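## Task

Move every battery except the AA battery into the bin labelled K, and keep all other items on the table. No item may stick out past the walls of any bin, every bin must end up resting flat on the table, and the result must hold without the robot's support. Finally release the gripper and pull the arm away.

## Robot and tools

Robot: one six-joint UR7e arm carrying a two-finger parallel gripper (about 50 mm maximum gap). There is only one arm, so every motion argument describes a single gripper. Cameras: cam_high (overview) and cam_wrist (on the wrist), each 896x504 pixels.

Frames: everything is in the scene frame. Its origin lies on the table surface under the arm base; +z is up, and +y is to the left when facing along +x. Orientation is a quaternion written w first (qw, qx, qy, qz). On the gripper, the fingers extend along its own +z and close along its own x. The reported end_effector_position is the point midway between the pads; fingertips extend 17.5 mm further along gripper +z. A flat block projects roughly 9 cm toward gripper -y and can collide with things. Printed positions can be slightly off, more so at long reach.

The row (used by execute_actions and move): 10 numbers in this order: x, y, z (metres, absolute target in the scene frame), qw, qx, qy, qz (absolute target orientation), then position, force_limit, speed for the fingers, each from -1 to 1. So the first seven form an absolute pose, not an offset. position +1 = fully open (50 mm), about -0.65 = pads touching, -1 = close until an object blocks them. force_limit maps -1/0/+1 to roughly 20/102/185 N per pad. speed maps -1/0/+1 to 20/85/150 mm/s of gap change. Always resend the desired quaternion in each row rather than copying a drifted one from the result. A target more than 0.6 m from the last reported position along any gripper axis is refused.

execute_actions(actions, pictures): actions is a list with at most one entry. An empty list just reports state. {"rows": [[10 numbers], ...], "steps": n} plays up to 15 rows, one per 1/30 s step (n up to 15, default 15); if rows run out, the last is held. {"steps": n} alone is a wait of up to 300 steps counted from the previous result, reply time included. Each step the commanded pose is clipped to within 100 mm and 16 degrees of the measured pose, so a distant target needs several calls; after the call the arm only continues to the last clipped pose. pictures (true/false) toggles images.

move(target, speed, stop_force): drives the gripper in a straight line toward the one absolute row in target. speed is in m/s, 0.002 to 0.5 (default 0.25); rotation is capped at twice that in rad/s. The path lasts 0.5 to 10 s. Finger values in the row apply immediately. stop_force (9 to 40 N, optional) halts the path when the wrist sensor feels that much extra resistance along the line to the target; then the gripper backs up two steps and holds. Use it only with very slow speeds for touching surfaces, not on moves that rotate, and omit it when lifting away from something you press on. The result adds a "move:" line: done, contact, held, off_target, moving or fault, plus limits (paced = pose clipped; held = a clearance check blocked steps) and distance from target.

wait(seconds): 0 to 10 s of letting the scene run without new commands.
zoom_image(camera, region): region [x0, y0, x1, y1] in pixels, top-left origin, at most 504x504, from cam_high or cam_wrist.
read_manual(section): only returns licence texts.
finished_scene(scene): ends and grades the current scene (give its number); irreversible. Replying with no tool call ends everything.

Reading results: the state line gives gripper position, quaternion and velocities. object_status: 0 fingers moving, 1 blocked while opening, 2 blocked while closing (an object is held — confirm this after gripping), 3 reached target or pads met (usually nothing held). Opening in mm is about (250 - position_measured) x 0.202. A new position value resets status to 0; force_limit and speed changes only take effect with a position change of at least 0.01. "pose unreachable" and HELD mark steps the clearance check altered. "Hand target" shows where the controller is heading. Wrist force/torque are in gripper axes, have offsets of a few N, noise, and saturate near 50 N. Joint torques are noisy and offset; don't rely on them for contact. MOTOR HOT appears at 70 °C; at 85 °C the brakes engage.

Cautions: the arm is stiff, so driving even slightly past a firm contact can trigger a fault. A fault (joint torque over limit — wrist joints only 25.4 N m — or 150 N external force) freezes the arm for 10 s. Approach from above, descend slowly, grip at moderate force, lift clear of bin walls before moving sideways, lower items fully into the bin before opening, and never knock items or bins off the table or tip a bin. Objects may be nudged or tugged occasionally; recheck with the cameras. Holding loads heats motors, so don't hover with a load. End with the gripper open and moved away from all items.

Each tool is called after "Call:" as name(argument=value, ...) on one line, values as JSON.

## Session

Call:
execute_actions(actions=[])

Scene clock: 0.00 s of 4800.00 s.
end_effector_position=(+0.0106, +0.6440, +0.2505) position_measured=3 object_status=3 end_effector_quat_wxyz=(+0.223, +0.805, +0.358, +0.417) end_effector_velocity=(+0.000, +0.000, +0.001) end_effector_angular_velocity=(+0.002, +0.001, +0.000)
Joint positions: [ 1.947 -1.382  1.856 -2.169 -2.716  2.749]
Joint velocities: [ 0.    -0.001 -0.    -0.001  0.    -0.001]
Joint torques (N m, as the arm reports them, + toward a larger angle): no reading
Motor temperatures (°C, as the motors report them): [26 24 25 30 32 30]
Wrist force (N, on the end effector, along its own x y z axes, offset not removed): no reading
Wrist torque (N m, same axes, about the end effector's origin, offset not removed): no reading
Hand target: +0.011, +0.644, +0.250; +0.223, +0.805, +0.358, +0.417

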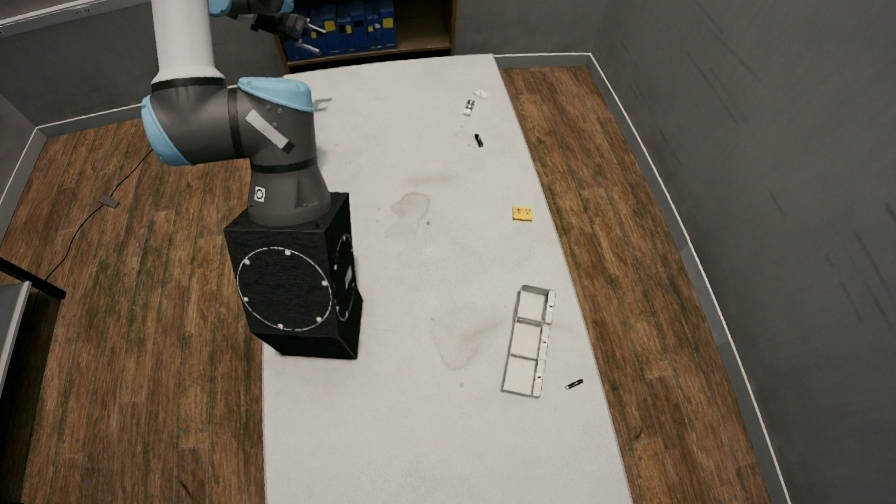

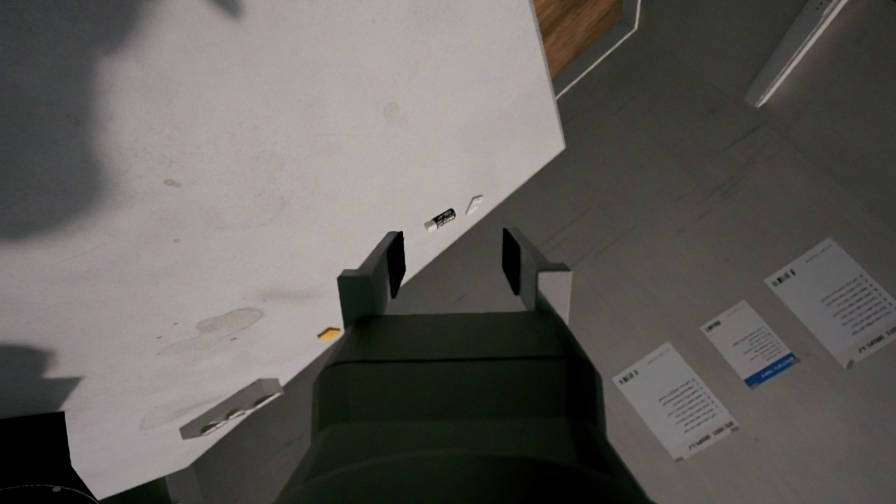

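Call:
move(target=[0.46,0.42,0.16,0,1,0,0,1,-0.5,0])

Call:
zoom_image(camera="cam_high", region=[470,260,620,420])

Scene clock: 5.47 s of 4800.00 s.
end_effector_position=(+0.4601, +0.4202, +0.1606) position_measured=3 object_status=3 end_effector_quat_wxyz=(-0.000, +1.000, +0.000, +0.001) end_effector_velocity=(+0.001, +0.000, -0.000) end_effector_angular_velocity=(+0.001, +0.005, -0.001)
Joint positions: [ 0.442 -1.361  2.055 -2.546 -1.043  1.91 ]
Joint velocities: [-0.001  0.003 -0.006  0.008  0.003 -0.003]
Joint torques (N m, as the arm reports them, + toward a larger angle): [-22.15 -25.05 -21.21  -0.31   0.7   -2.12]
Motor temperatures (°C, as the motors report them): [26 24 25 30 32 30]
Wrist force (N, on the end effector, along its own x y z axes, offset not removed): [1.4 -2.8 -0.4]
Wrist torque (N m, same axes, about the end effector's origin, offset not removed): [-0.49 -0.14 0.08]
Hand target: +0.460, +0.420, +0.161; -0.000, +1.000, +0.000, +0.001
Off the commanded pose: 0.001 m, 0 deg.
move: done

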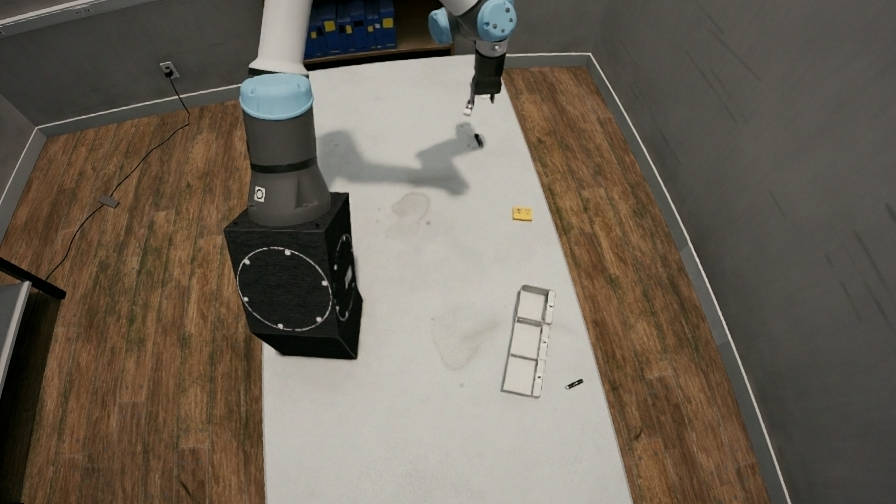

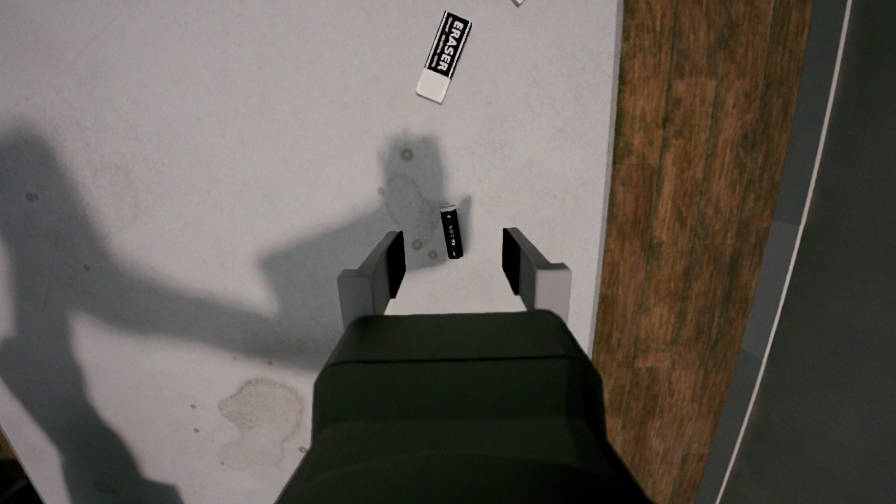

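Region (470, 260, 620, 420) of cam_high's 896x504 image, scaled by 3.150, with more detail than that image has; it fills the left 472 columns of this view, and the rest is white.

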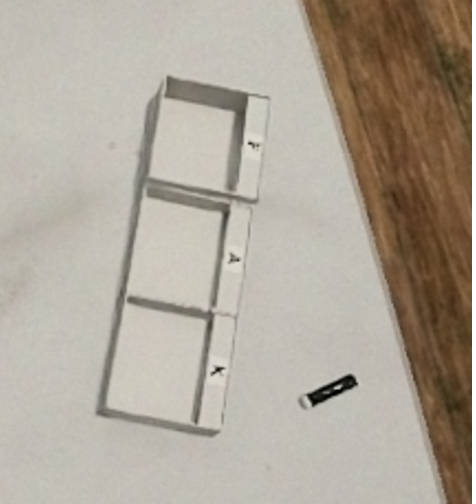

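Call:
zoom_image(camera="cam_wrist", region=[410,190,500,270])

Call:
zoom_image(camera="cam_high", region=[450,70,510,120])

Call:
move(target=[0.48,0.53,0.16,0,1,0,0,1,-0.5,0])

Region (410, 190, 500, 270) of cam_wrist's 896x504 image, scaled by 5.600, with more detail than that image has.

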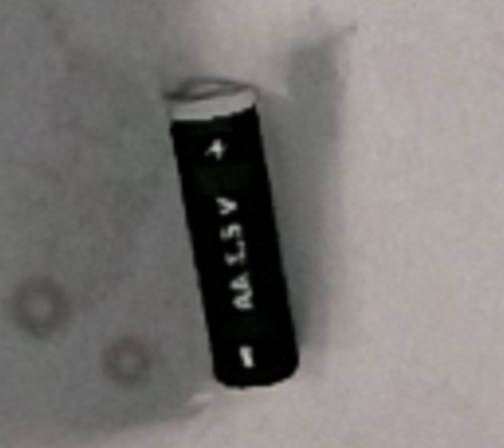

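Region (450, 70, 510, 120) of cam_high's 896x504 image, scaled by 8.400, with more detail than that image has.

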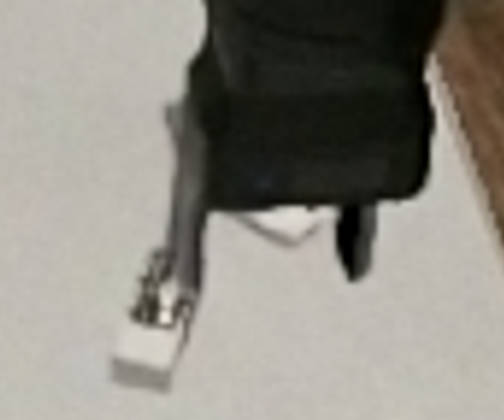

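Scene clock: 9.90 s of 4800.00 s.
end_effector_position=(+0.4799, +0.5298, +0.1601) position_measured=3 object_status=3 end_effector_quat_wxyz=(-0.000, +1.000, -0.000, -0.000) end_effector_velocity=(+0.001, +0.000, -0.001) end_effector_angular_velocity=(-0.002, +0.001, -0.003)
Joint positions: [ 0.597 -1.293  1.797 -2.435 -1.091  2.078]
Joint velocities: [ 0.     0.003 -0.005  0.003 -0.001  0.002]
Joint torques (N m, as the arm reports them, + toward a larger angle): [ -0.43 -32.22 -25.14  -0.54  -1.15   1.64]
Motor temperatures (°C, as the motors report them): [26 24 25 30 32 30]
Wrist force (N, on the end effector, along its own x y z axes, offset not removed): [2.5 -2.3 -0.7]
Wrist torque (N m, same axes, about the end effector's origin, offset not removed): [-0.51 -0.39 -0.04]
Hand target: +0.480, +0.530, +0.160; -0.000, +1.000, -0.000, -0.000
Off the commanded pose: 0.000 m, 0 deg.
After step 90, 0.43 s passed at rest.
move: done

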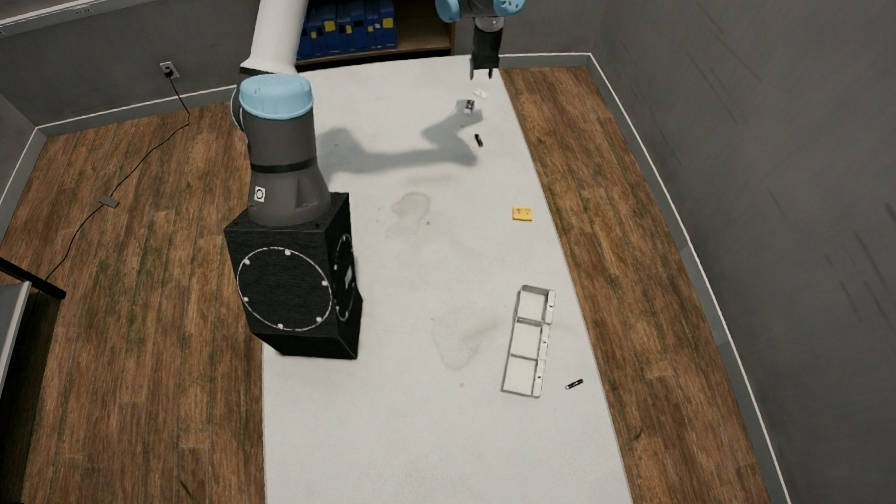

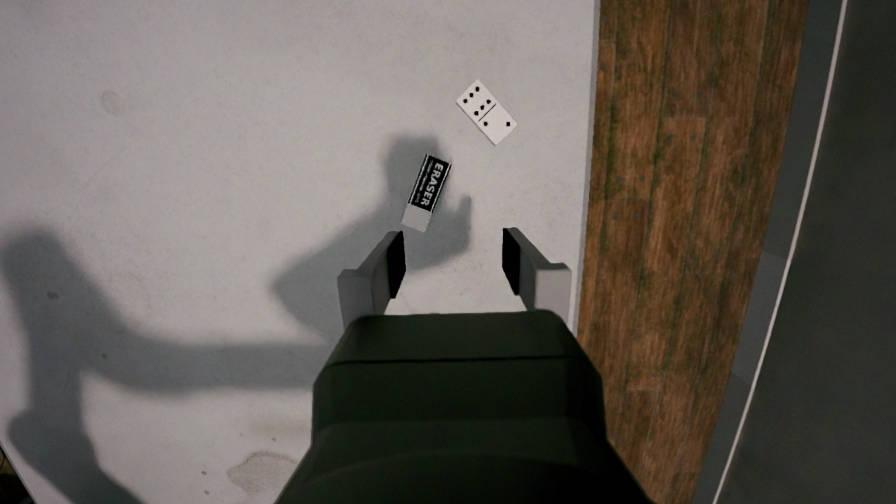

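Only the AAA.

Call:
move(target=[0.49,0.05,0.16,0,1,0,0,1,-0.5,0], speed=0.35)

Call:
move(target=[0.49,-0.38,0.14,0,1,0,0,1,-0.5,0], speed=0.35)

Scene clock: 15.00 s of 4800.00 s.
end_effector_position=(+0.4902, +0.0498, +0.1599) position_measured=3 object_status=3 end_effector_quat_wxyz=(+0.000, +1.000, +0.000, +0.001) end_effector_velocity=(+0.000, -0.002, -0.000) end_effector_angular_velocity=(+0.001, +0.001, -0.001)
Joint positions: [-0.217 -1.05   2.23  -2.607 -0.995  1.132]
Joint velocities: [-0.003  0.004 -0.002  0.002  0.    -0.004]
Joint torques (N m, as the arm reports them, + toward a larger angle): [-32.61 -20.61 -22.28  -0.3   -1.29  -1.77]
Motor temperatures (°C, as the motors report them): [26 24 25 30 32 30]
Wrist force (N, on the end effector, along its own x y z axes, offset not removed): [2.1 -2.6 1.9]
Wrist torque (N m, same axes, about the end effector's origin, offset not removed): [-0.44 -0.25 0.10]
Hand target: +0.490, +0.050, +0.160; +0.000, +1.000, +0.000, +0.001
Off the commanded pose: 0.000 m, 0 deg.
After step 90, 0.10 s passed at rest.
move: done

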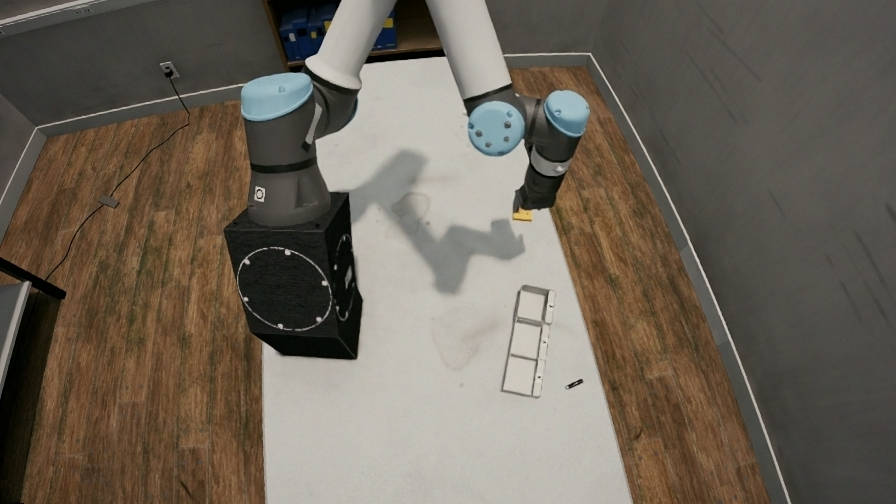

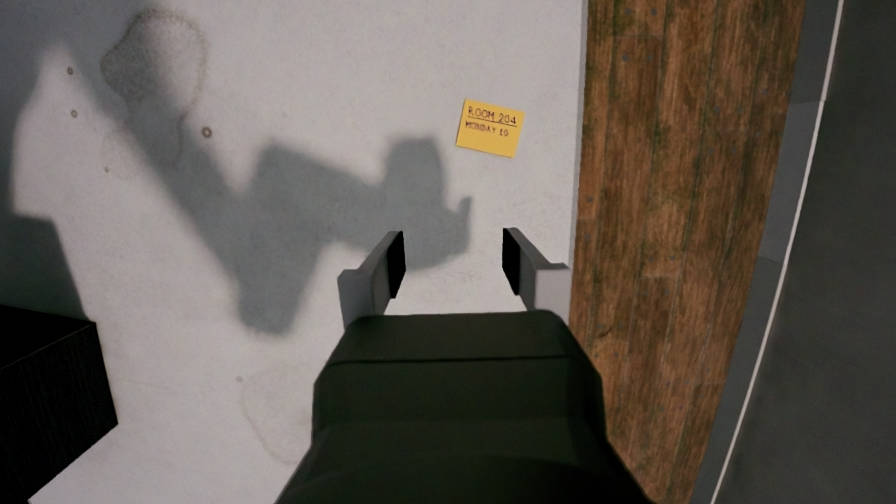

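Scene clock: 16.87 s of 4800.00 s.
end_effector_position=(+0.4898, -0.3802, +0.1402) position_measured=3 object_status=3 end_effector_quat_wxyz=(+0.001, +1.000, -0.000, +0.000) end_effector_velocity=(-0.000, -0.002, -0.001) end_effector_angular_velocity=(+0.002, +0.001, -0.001)
Joint positions: [-0.721 -0.359  1.589 -2.384 -1.139  0.579]
Joint velocities: [-0.002  0.005 -0.006  0.005 -0.    -0.002]
Joint torques (N m, as the arm reports them, + toward a larger angle): [-39.74 -37.64 -25.01  -0.61  -1.34  -1.9 ]
Motor temperatures (°C, as the motors report them): [26 24 25 30 32 30]
Wrist force (N, on the end effector, along its own x y z axes, offset not removed): [2.3 -4.1 0.6]
Wrist torque (N m, same axes, about the end effector's origin, offset not removed): [-0.72 -0.16 0.04]
Hand target: +0.490, -0.380, +0.140; +0.000, +1.000, -0.000, +0.000
Off the commanded pose: 0.000 m, 0 deg.
move: done

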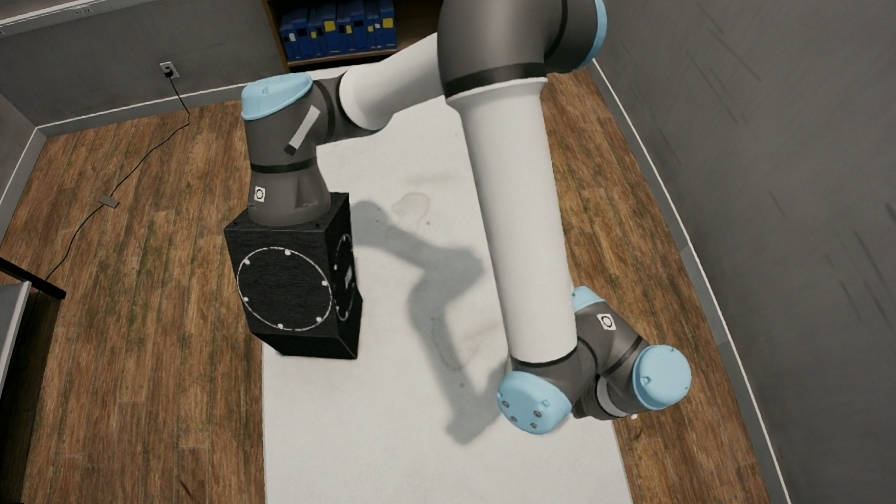

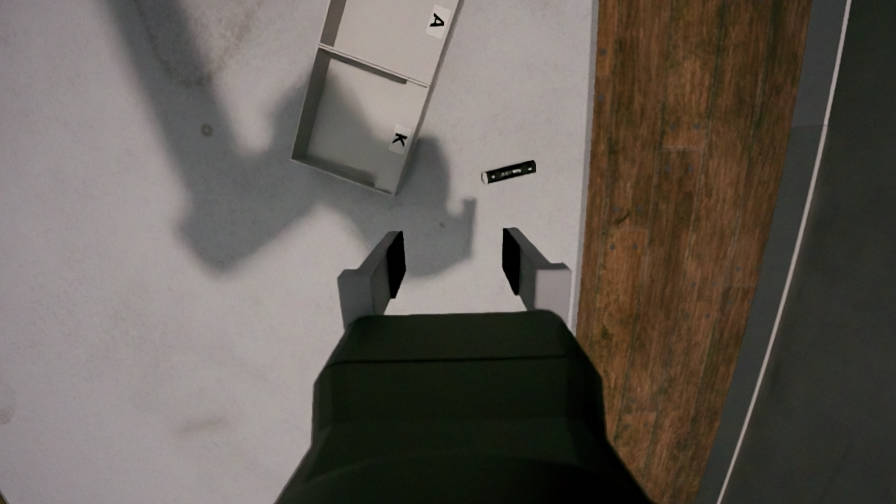

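Call:
move(target=[0.534,-0.356,0.05,0,0.783,-0.622,0,1,-0.5,0])

Scene clock: 24.83 s of 4800.00 s.
end_effector_position=(+0.5341, -0.3560, +0.0501) position_measured=3 object_status=3 end_effector_quat_wxyz=(-0.000, +0.783, -0.622, -0.000) end_effector_velocity=(-0.000, +0.000, -0.001) end_effector_angular_velocity=(-0.001, -0.000, -0.007)
Joint positions: [-0.593 -0.256  1.6   -2.554 -1.09   2.051]
Joint velocities: [ 0.001  0.001  0.001 -0.004  0.     0.009]
Joint torques (N m, as the arm reports them, + toward a larger angle): [-17.41 -38.55  -5.46  -4.3    0.64   1.91]
Motor temperatures (°C, as the motors report them): [26 24 25 30 32 30]
Wrist force (N, on the end effector, along its own x y z axes, offset not removed): [2.3 -0.8 0.7]
Wrist torque (N m, same axes, about the end effector's origin, offset not removed): [-0.22 -0.26 0.10]
Hand target: +0.534, -0.356, +0.050; -0.000, +0.783, -0.622, -0.000
Off the commanded pose: 0.000 m, 0 deg.
After step 90, 1.80 s passed at rest.
move: done

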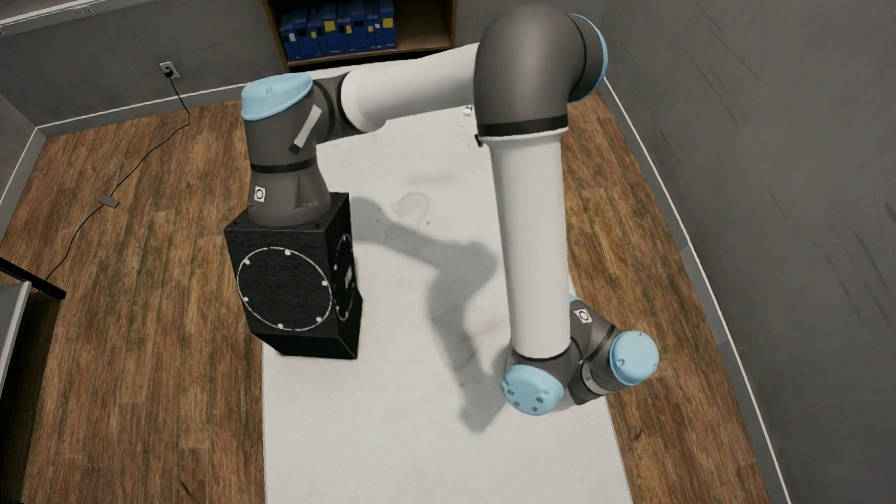

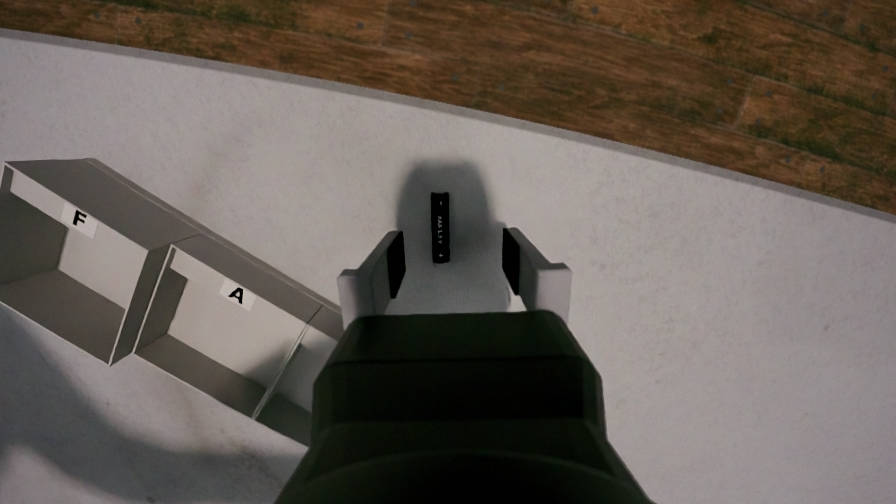

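Shift 7 mm left (+y).

Call:
move(target=[0.533,-0.349,0.0205,0,0.783,-0.622,0,1,-0.5,0], speed=0.03)

Call:
move(target=[0.533,-0.349,0.0205,0,0.783,-0.622,0,-1,-0.5,0])

Call:
move(target=[0.533,-0.349,0.085,0,0.783,-0.622,0,-1,-0.5,0], speed=0.15)

Call:
move(target=[0.413,-0.312,0.08,0,0.574,-0.819,0,-1,-0.5,0])

Scene clock: 31.37 s of 4800.00 s.
end_effector_position=(+0.5330, -0.3490, +0.0207) position_measured=3 object_status=3 end_effector_quat_wxyz=(-0.000, +0.783, -0.622, -0.000) end_effector_velocity=(-0.001, -0.000, -0.002) end_effector_angular_velocity=(+0.002, +0.001, -0.003)
Joint positions: [-0.564 -0.21   1.593 -2.608 -1.08   2.083]
Joint velocities: [-0.     0.004  0.    -0.002  0.001  0.002]
Joint torques (N m, as the arm reports them, + toward a larger angle): [-18.06 -39.17 -21.65  -4.17   1.06   1.59]
Motor temperatures (°C, as the motors report them): [26 24 25 30 32 30]
Wrist force (N, on the end effector, along its own x y z axes, offset not removed): [1.7 -0.8 1.5]
Wrist torque (N m, same axes, about the end effector's origin, offset not removed): [-0.12 -0.28 0.01]
Hand target: +0.533, -0.349, +0.020; -0.000, +0.783, -0.622, -0.000
Off the commanded pose: 0.000 m, 0 deg.
After step 90, 2.23 s passed at rest.
move: done

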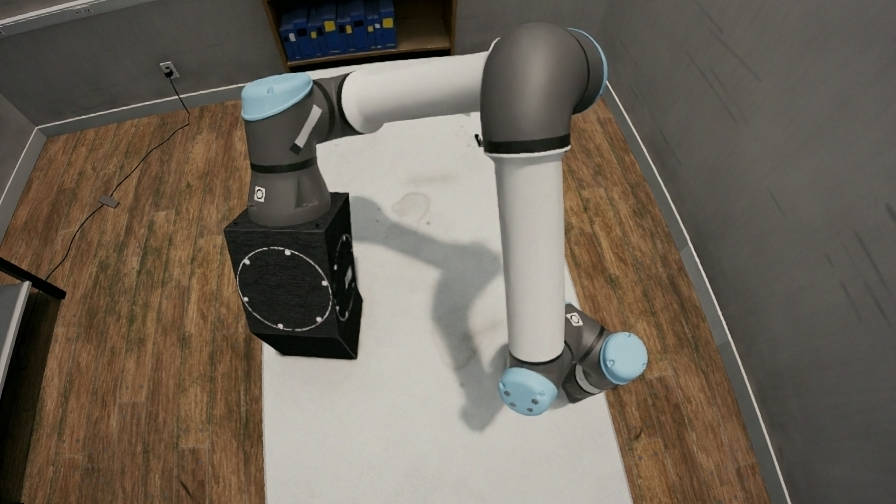

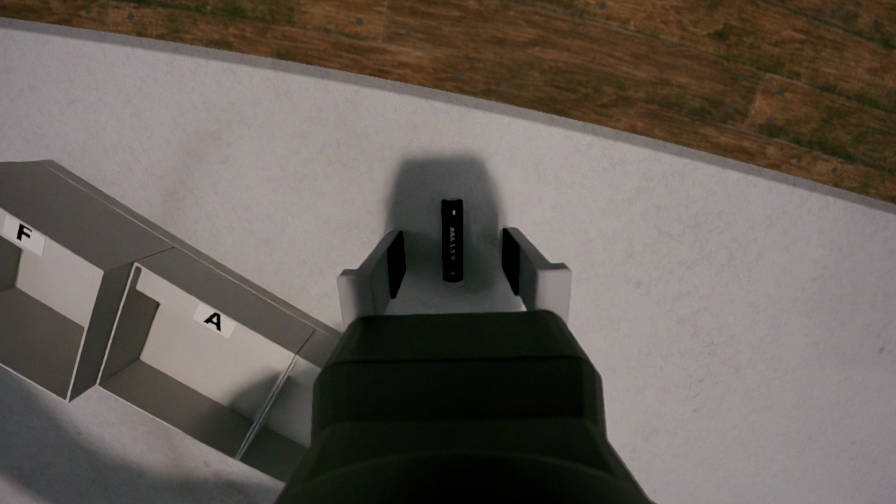

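Scene clock: 32.07 s of 4800.00 s.
end_effector_position=(+0.5330, -0.3490, +0.0205) position_measured=206 object_status=2 end_effector_quat_wxyz=(+0.000, +0.783, -0.622, +0.000) end_effector_velocity=(-0.000, +0.001, -0.000) end_effector_angular_velocity=(-0.000, +0.001, +0.000)
Joint positions: [-0.564 -0.21   1.593 -2.609 -1.08   2.083]
Joint velocities: [ 0.001 -0.001  0.001 -0.    -0.     0.001]
Joint torques (N m, as the arm reports them, + toward a larger angle): [-16.87 -37.28  -7.97  -4.28   0.87   1.67]
Motor temperatures (°C, as the motors report them): [26 24 25 30 32 30]
Wrist force (N, on the end effector, along its own x y z axes, offset not removed): [1.9 -0.6 -3.8]
Wrist torque (N m, same axes, about the end effector's origin, offset not removed): [-0.26 -0.37 0.08]
Hand target: +0.533, -0.349, +0.020; -0.000, +0.783, -0.622, -0.000
Off the commanded pose: 0.000 m, 0 deg.
move: done

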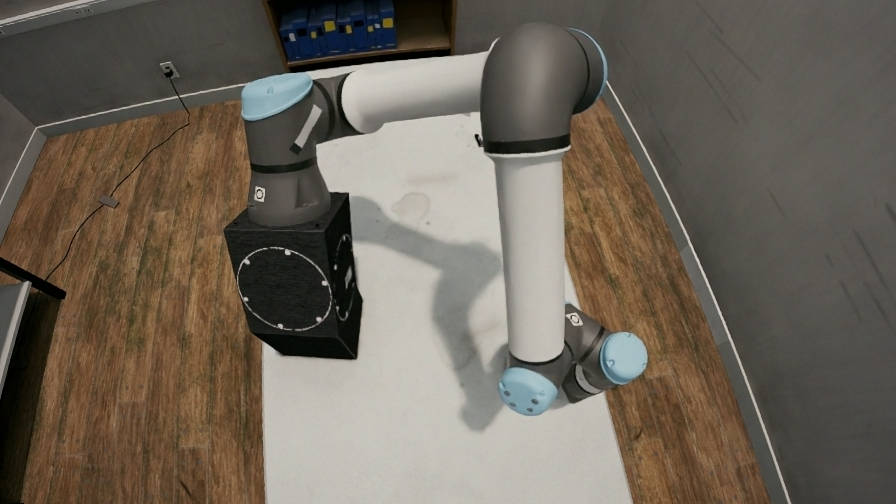

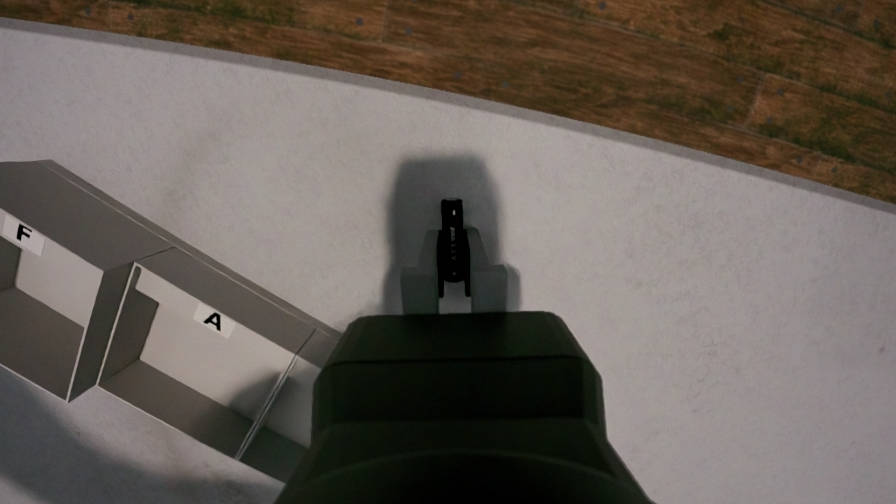

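Scene clock: 32.97 s of 4800.00 s.
end_effector_position=(+0.5329, -0.3490, +0.0848) position_measured=206 object_status=2 end_effector_quat_wxyz=(+0.000, +0.783, -0.622, +0.000) end_effector_velocity=(-0.000, +0.001, +0.001) end_effector_angular_velocity=(+0.001, +0.002, +0.000)
Joint positions: [-0.614 -0.331  1.642 -2.512 -1.098  2.03 ]
Joint velocities: [ 0.    -0.003  0.002  0.003 -0.001 -0.001]
Joint torques (N m, as the arm reports them, + toward a larger angle): [-39.44 -49.84  -5.21  -0.35  -1.23  -2.03]
Motor temperatures (°C, as the motors report them): [26 24 25 30 32 30]
Wrist force (N, on the end effector, along its own x y z axes, offset not removed): [1.5 -0.5 0.5]
Wrist torque (N m, same axes, about the end effector's origin, offset not removed): [-0.17 -0.19 -0.04]
Hand target: +0.533, -0.349, +0.085; +0.000, +0.783, -0.622, +0.000
Off the commanded pose: 0.000 m, 0 deg.
move: done

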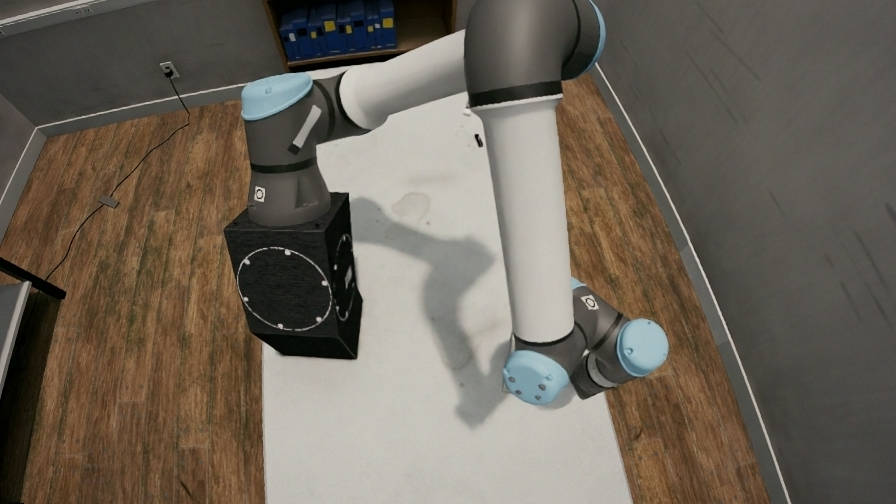

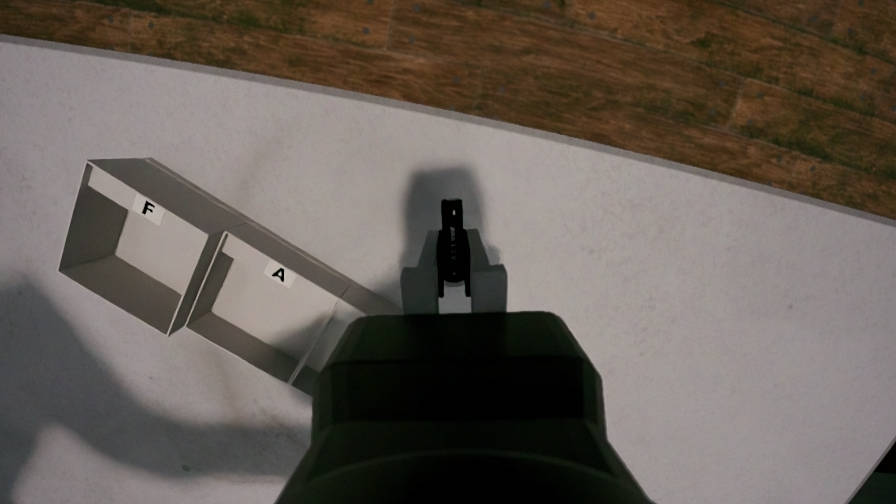

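Scene clock: 34.60 s of 4800.00 s.
end_effector_position=(+0.4131, -0.3121, +0.0799) position_measured=206 object_status=2 end_effector_quat_wxyz=(-0.000, -0.574, +0.819, -0.000) end_effector_velocity=(-0.002, +0.000, +0.000) end_effector_angular_velocity=(-0.002, -0.001, -0.008)
Joint positions: [-0.722 -0.405  2.017 -2.765 -1.14   2.495]
Joint velocities: [-0.002 -0.001  0.006 -0.006 -0.001  0.007]
Joint torques (N m, as the arm reports them, + toward a larger angle): [-36.05 -43.91  -2.27  -4.5   -1.31   1.45]
Motor temperatures (°C, as the motors report them): [26 24 25 30 32 30]
Wrist force (N, on the end effector, along its own x y z axes, offset not removed): [2.0 -2.1 0.4]
Wrist torque (N m, same axes, about the end effector's origin, offset not removed): [-0.42 -0.30 -0.05]
Hand target: +0.413, -0.312, +0.080; -0.000, -0.574, +0.819, -0.000
Off the commanded pose: 0.000 m, 0 deg.
move: done

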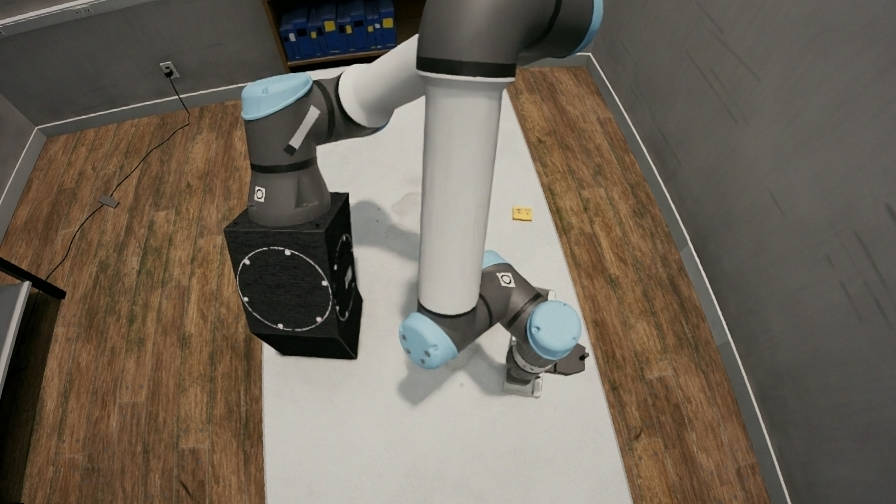

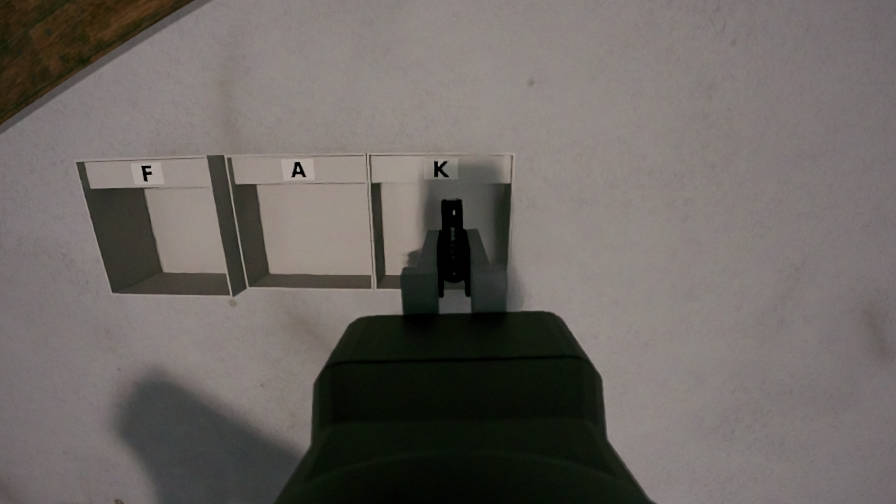

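Call:
move(target=[0.413,-0.308,0.029,0,0.574,-0.819,0,-1,-0.5,0], speed=0.05)

Call:
move(target=[0.413,-0.308,0.029,0,0.574,-0.819,0,0.3,-0.5,0])

Call:
move(target=[0.413,-0.308,0.17,0,0.574,-0.819,0,0.3,-0.5,0])

Scene clock: 41.50 s of 4800.00 s.
end_effector_position=(+0.4130, -0.3080, +0.0291) position_measured=206 object_status=2 end_effector_quat_wxyz=(+0.000, -0.574, +0.819, +0.000) end_effector_velocity=(-0.001, +0.001, -0.002) end_effector_angular_velocity=(+0.002, +0.001, -0.002)
Joint positions: [-0.67  -0.294  1.985 -2.866 -1.119  2.548]
Joint velocities: [ 0.001  0.003  0.    -0.002  0.001  0.002]
Joint torques (N m, as the arm reports them, + toward a larger angle): [-12.85 -33.2  -17.51  -4.44   1.09   1.53]
Motor temperatures (°C, as the motors report them): [26 24 25 30 32 30]
Wrist force (N, on the end effector, along its own x y z axes, offset not removed): [2.3 -2.1 1.0]
Wrist torque (N m, same axes, about the end effector's origin, offset not removed): [-0.44 -0.37 0.06]
Hand target: +0.413, -0.308, +0.029; +0.000, -0.574, +0.819, +0.000
Off the commanded pose: 0.000 m, 0 deg.
After step 90, 2.50 s passed at rest.
move: done

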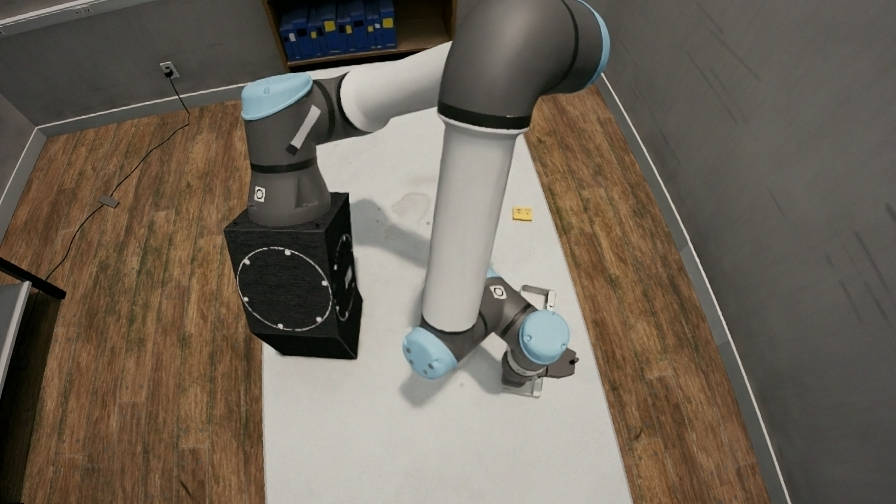

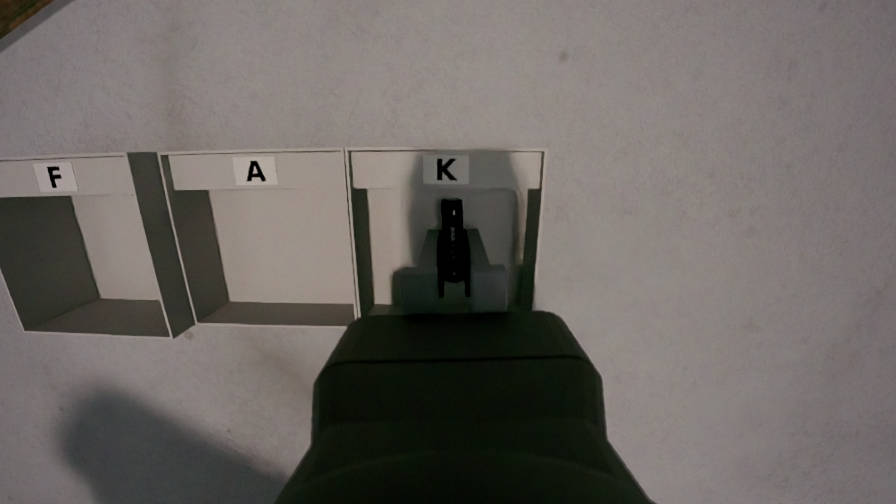

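Scene clock: 42.20 s of 4800.00 s.
end_effector_position=(+0.4130, -0.3080, +0.0290) position_measured=107 object_status=3 end_effector_quat_wxyz=(+0.000, -0.574, +0.819, -0.000) end_effector_velocity=(+0.001, -0.000, -0.000) end_effector_angular_velocity=(-0.001, -0.000, +0.002)
Joint positions: [-0.67  -0.293  1.985 -2.867 -1.119  2.548]
Joint velocities: [ 0.002  0.    -0.001 -0.001  0.     0.001]
Joint torques (N m, as the arm reports them, + toward a larger angle): [-13.71 -31.96  -1.21  -4.42   0.09   1.71]
Motor temperatures (°C, as the motors report them): [26 24 25 30 32 30]
Wrist force (N, on the end effector, along its own x y z axes, offset not removed): [2.4 -3.5 0.3]
Wrist torque (N m, same axes, about the end effector's origin, offset not removed): [-0.74 -0.40 -0.02]
Hand target: +0.413, -0.308, +0.029; +0.000, -0.574, +0.819, +0.000
Off the commanded pose: 0.000 m, 0 deg.
move: done

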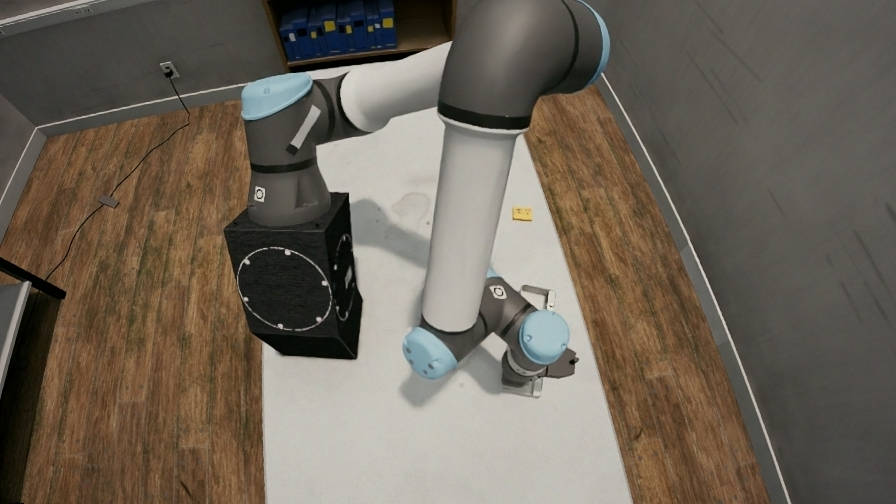

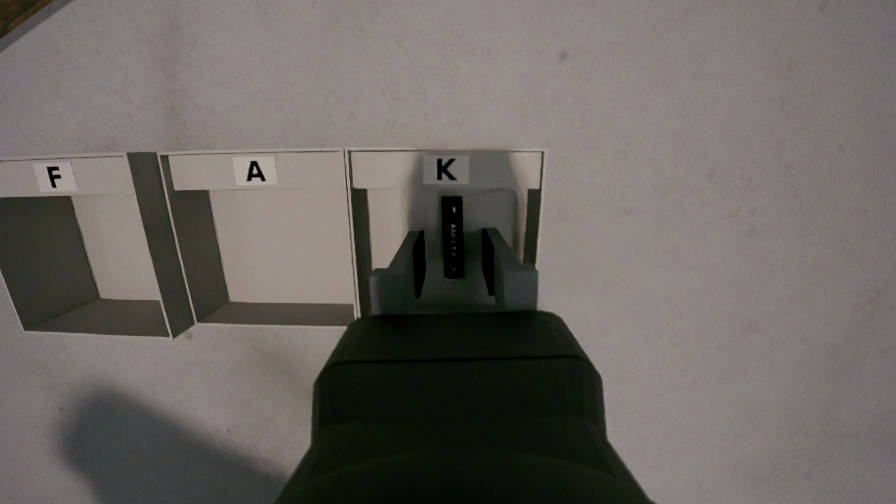

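Scene clock: 43.33 s of 4800.00 s.
end_effector_position=(+0.4129, -0.3080, +0.1699) position_measured=107 object_status=3 end_effector_quat_wxyz=(-0.000, -0.574, +0.819, -0.000) end_effector_velocity=(-0.000, +0.001, +0.001) end_effector_angular_velocity=(+0.001, +0.002, +0.001)
Joint positions: [-0.795 -0.612  2.056 -2.567 -1.17   2.424]
Joint velocities: [-0.    -0.004  0.001  0.005 -0.001 -0.002]
Joint torques (N m, as the arm reports them, + toward a larger angle): [-34.41 -39.32  -7.66  -0.55  -1.18  -2.02]
Motor temperatures (°C, as the motors report them): [26 24 25 30 32 30]
Wrist force (N, on the end effector, along its own x y z axes, offset not removed): [4.0 -0.8 -2.3]
Wrist torque (N m, same axes, about the end effector's origin, offset not removed): [-0.22 -0.58 -0.06]
Hand target: +0.413, -0.308, +0.170; -0.000, -0.574, +0.819, -0.000
Off the commanded pose: 0.000 m, 0 deg.
move: done

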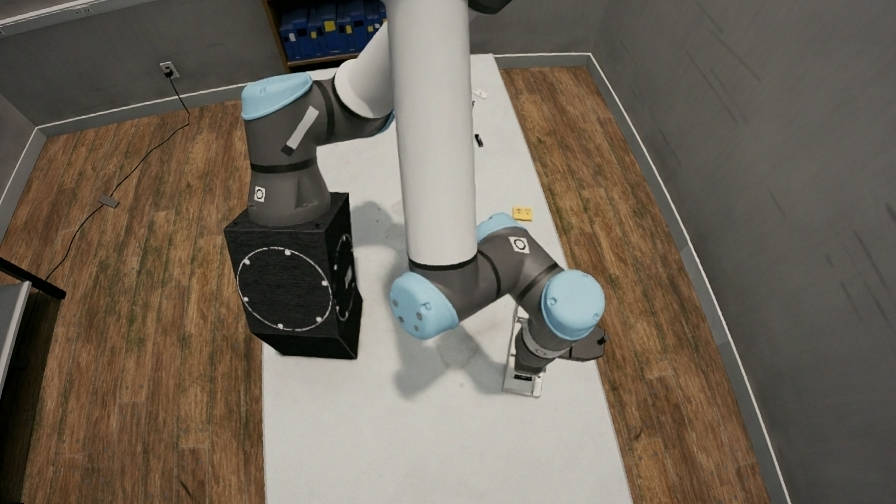

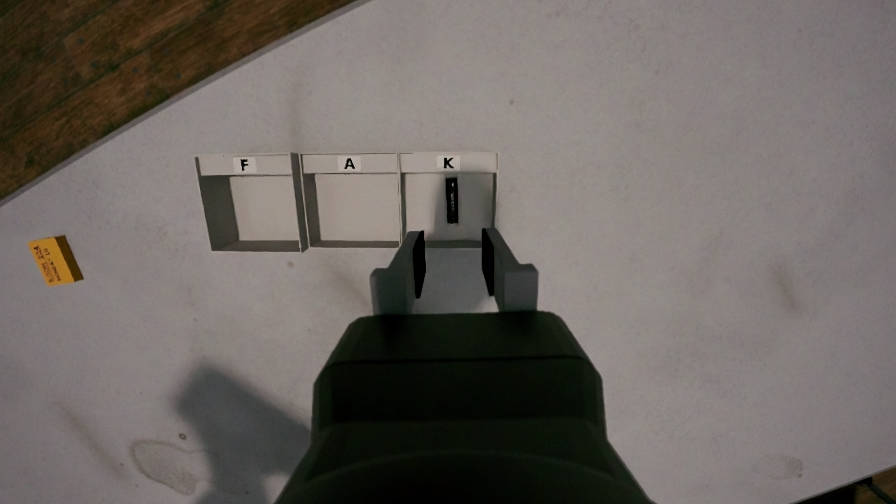

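Call:
finished_scene(scene=2)

The scene is finished: the task was done.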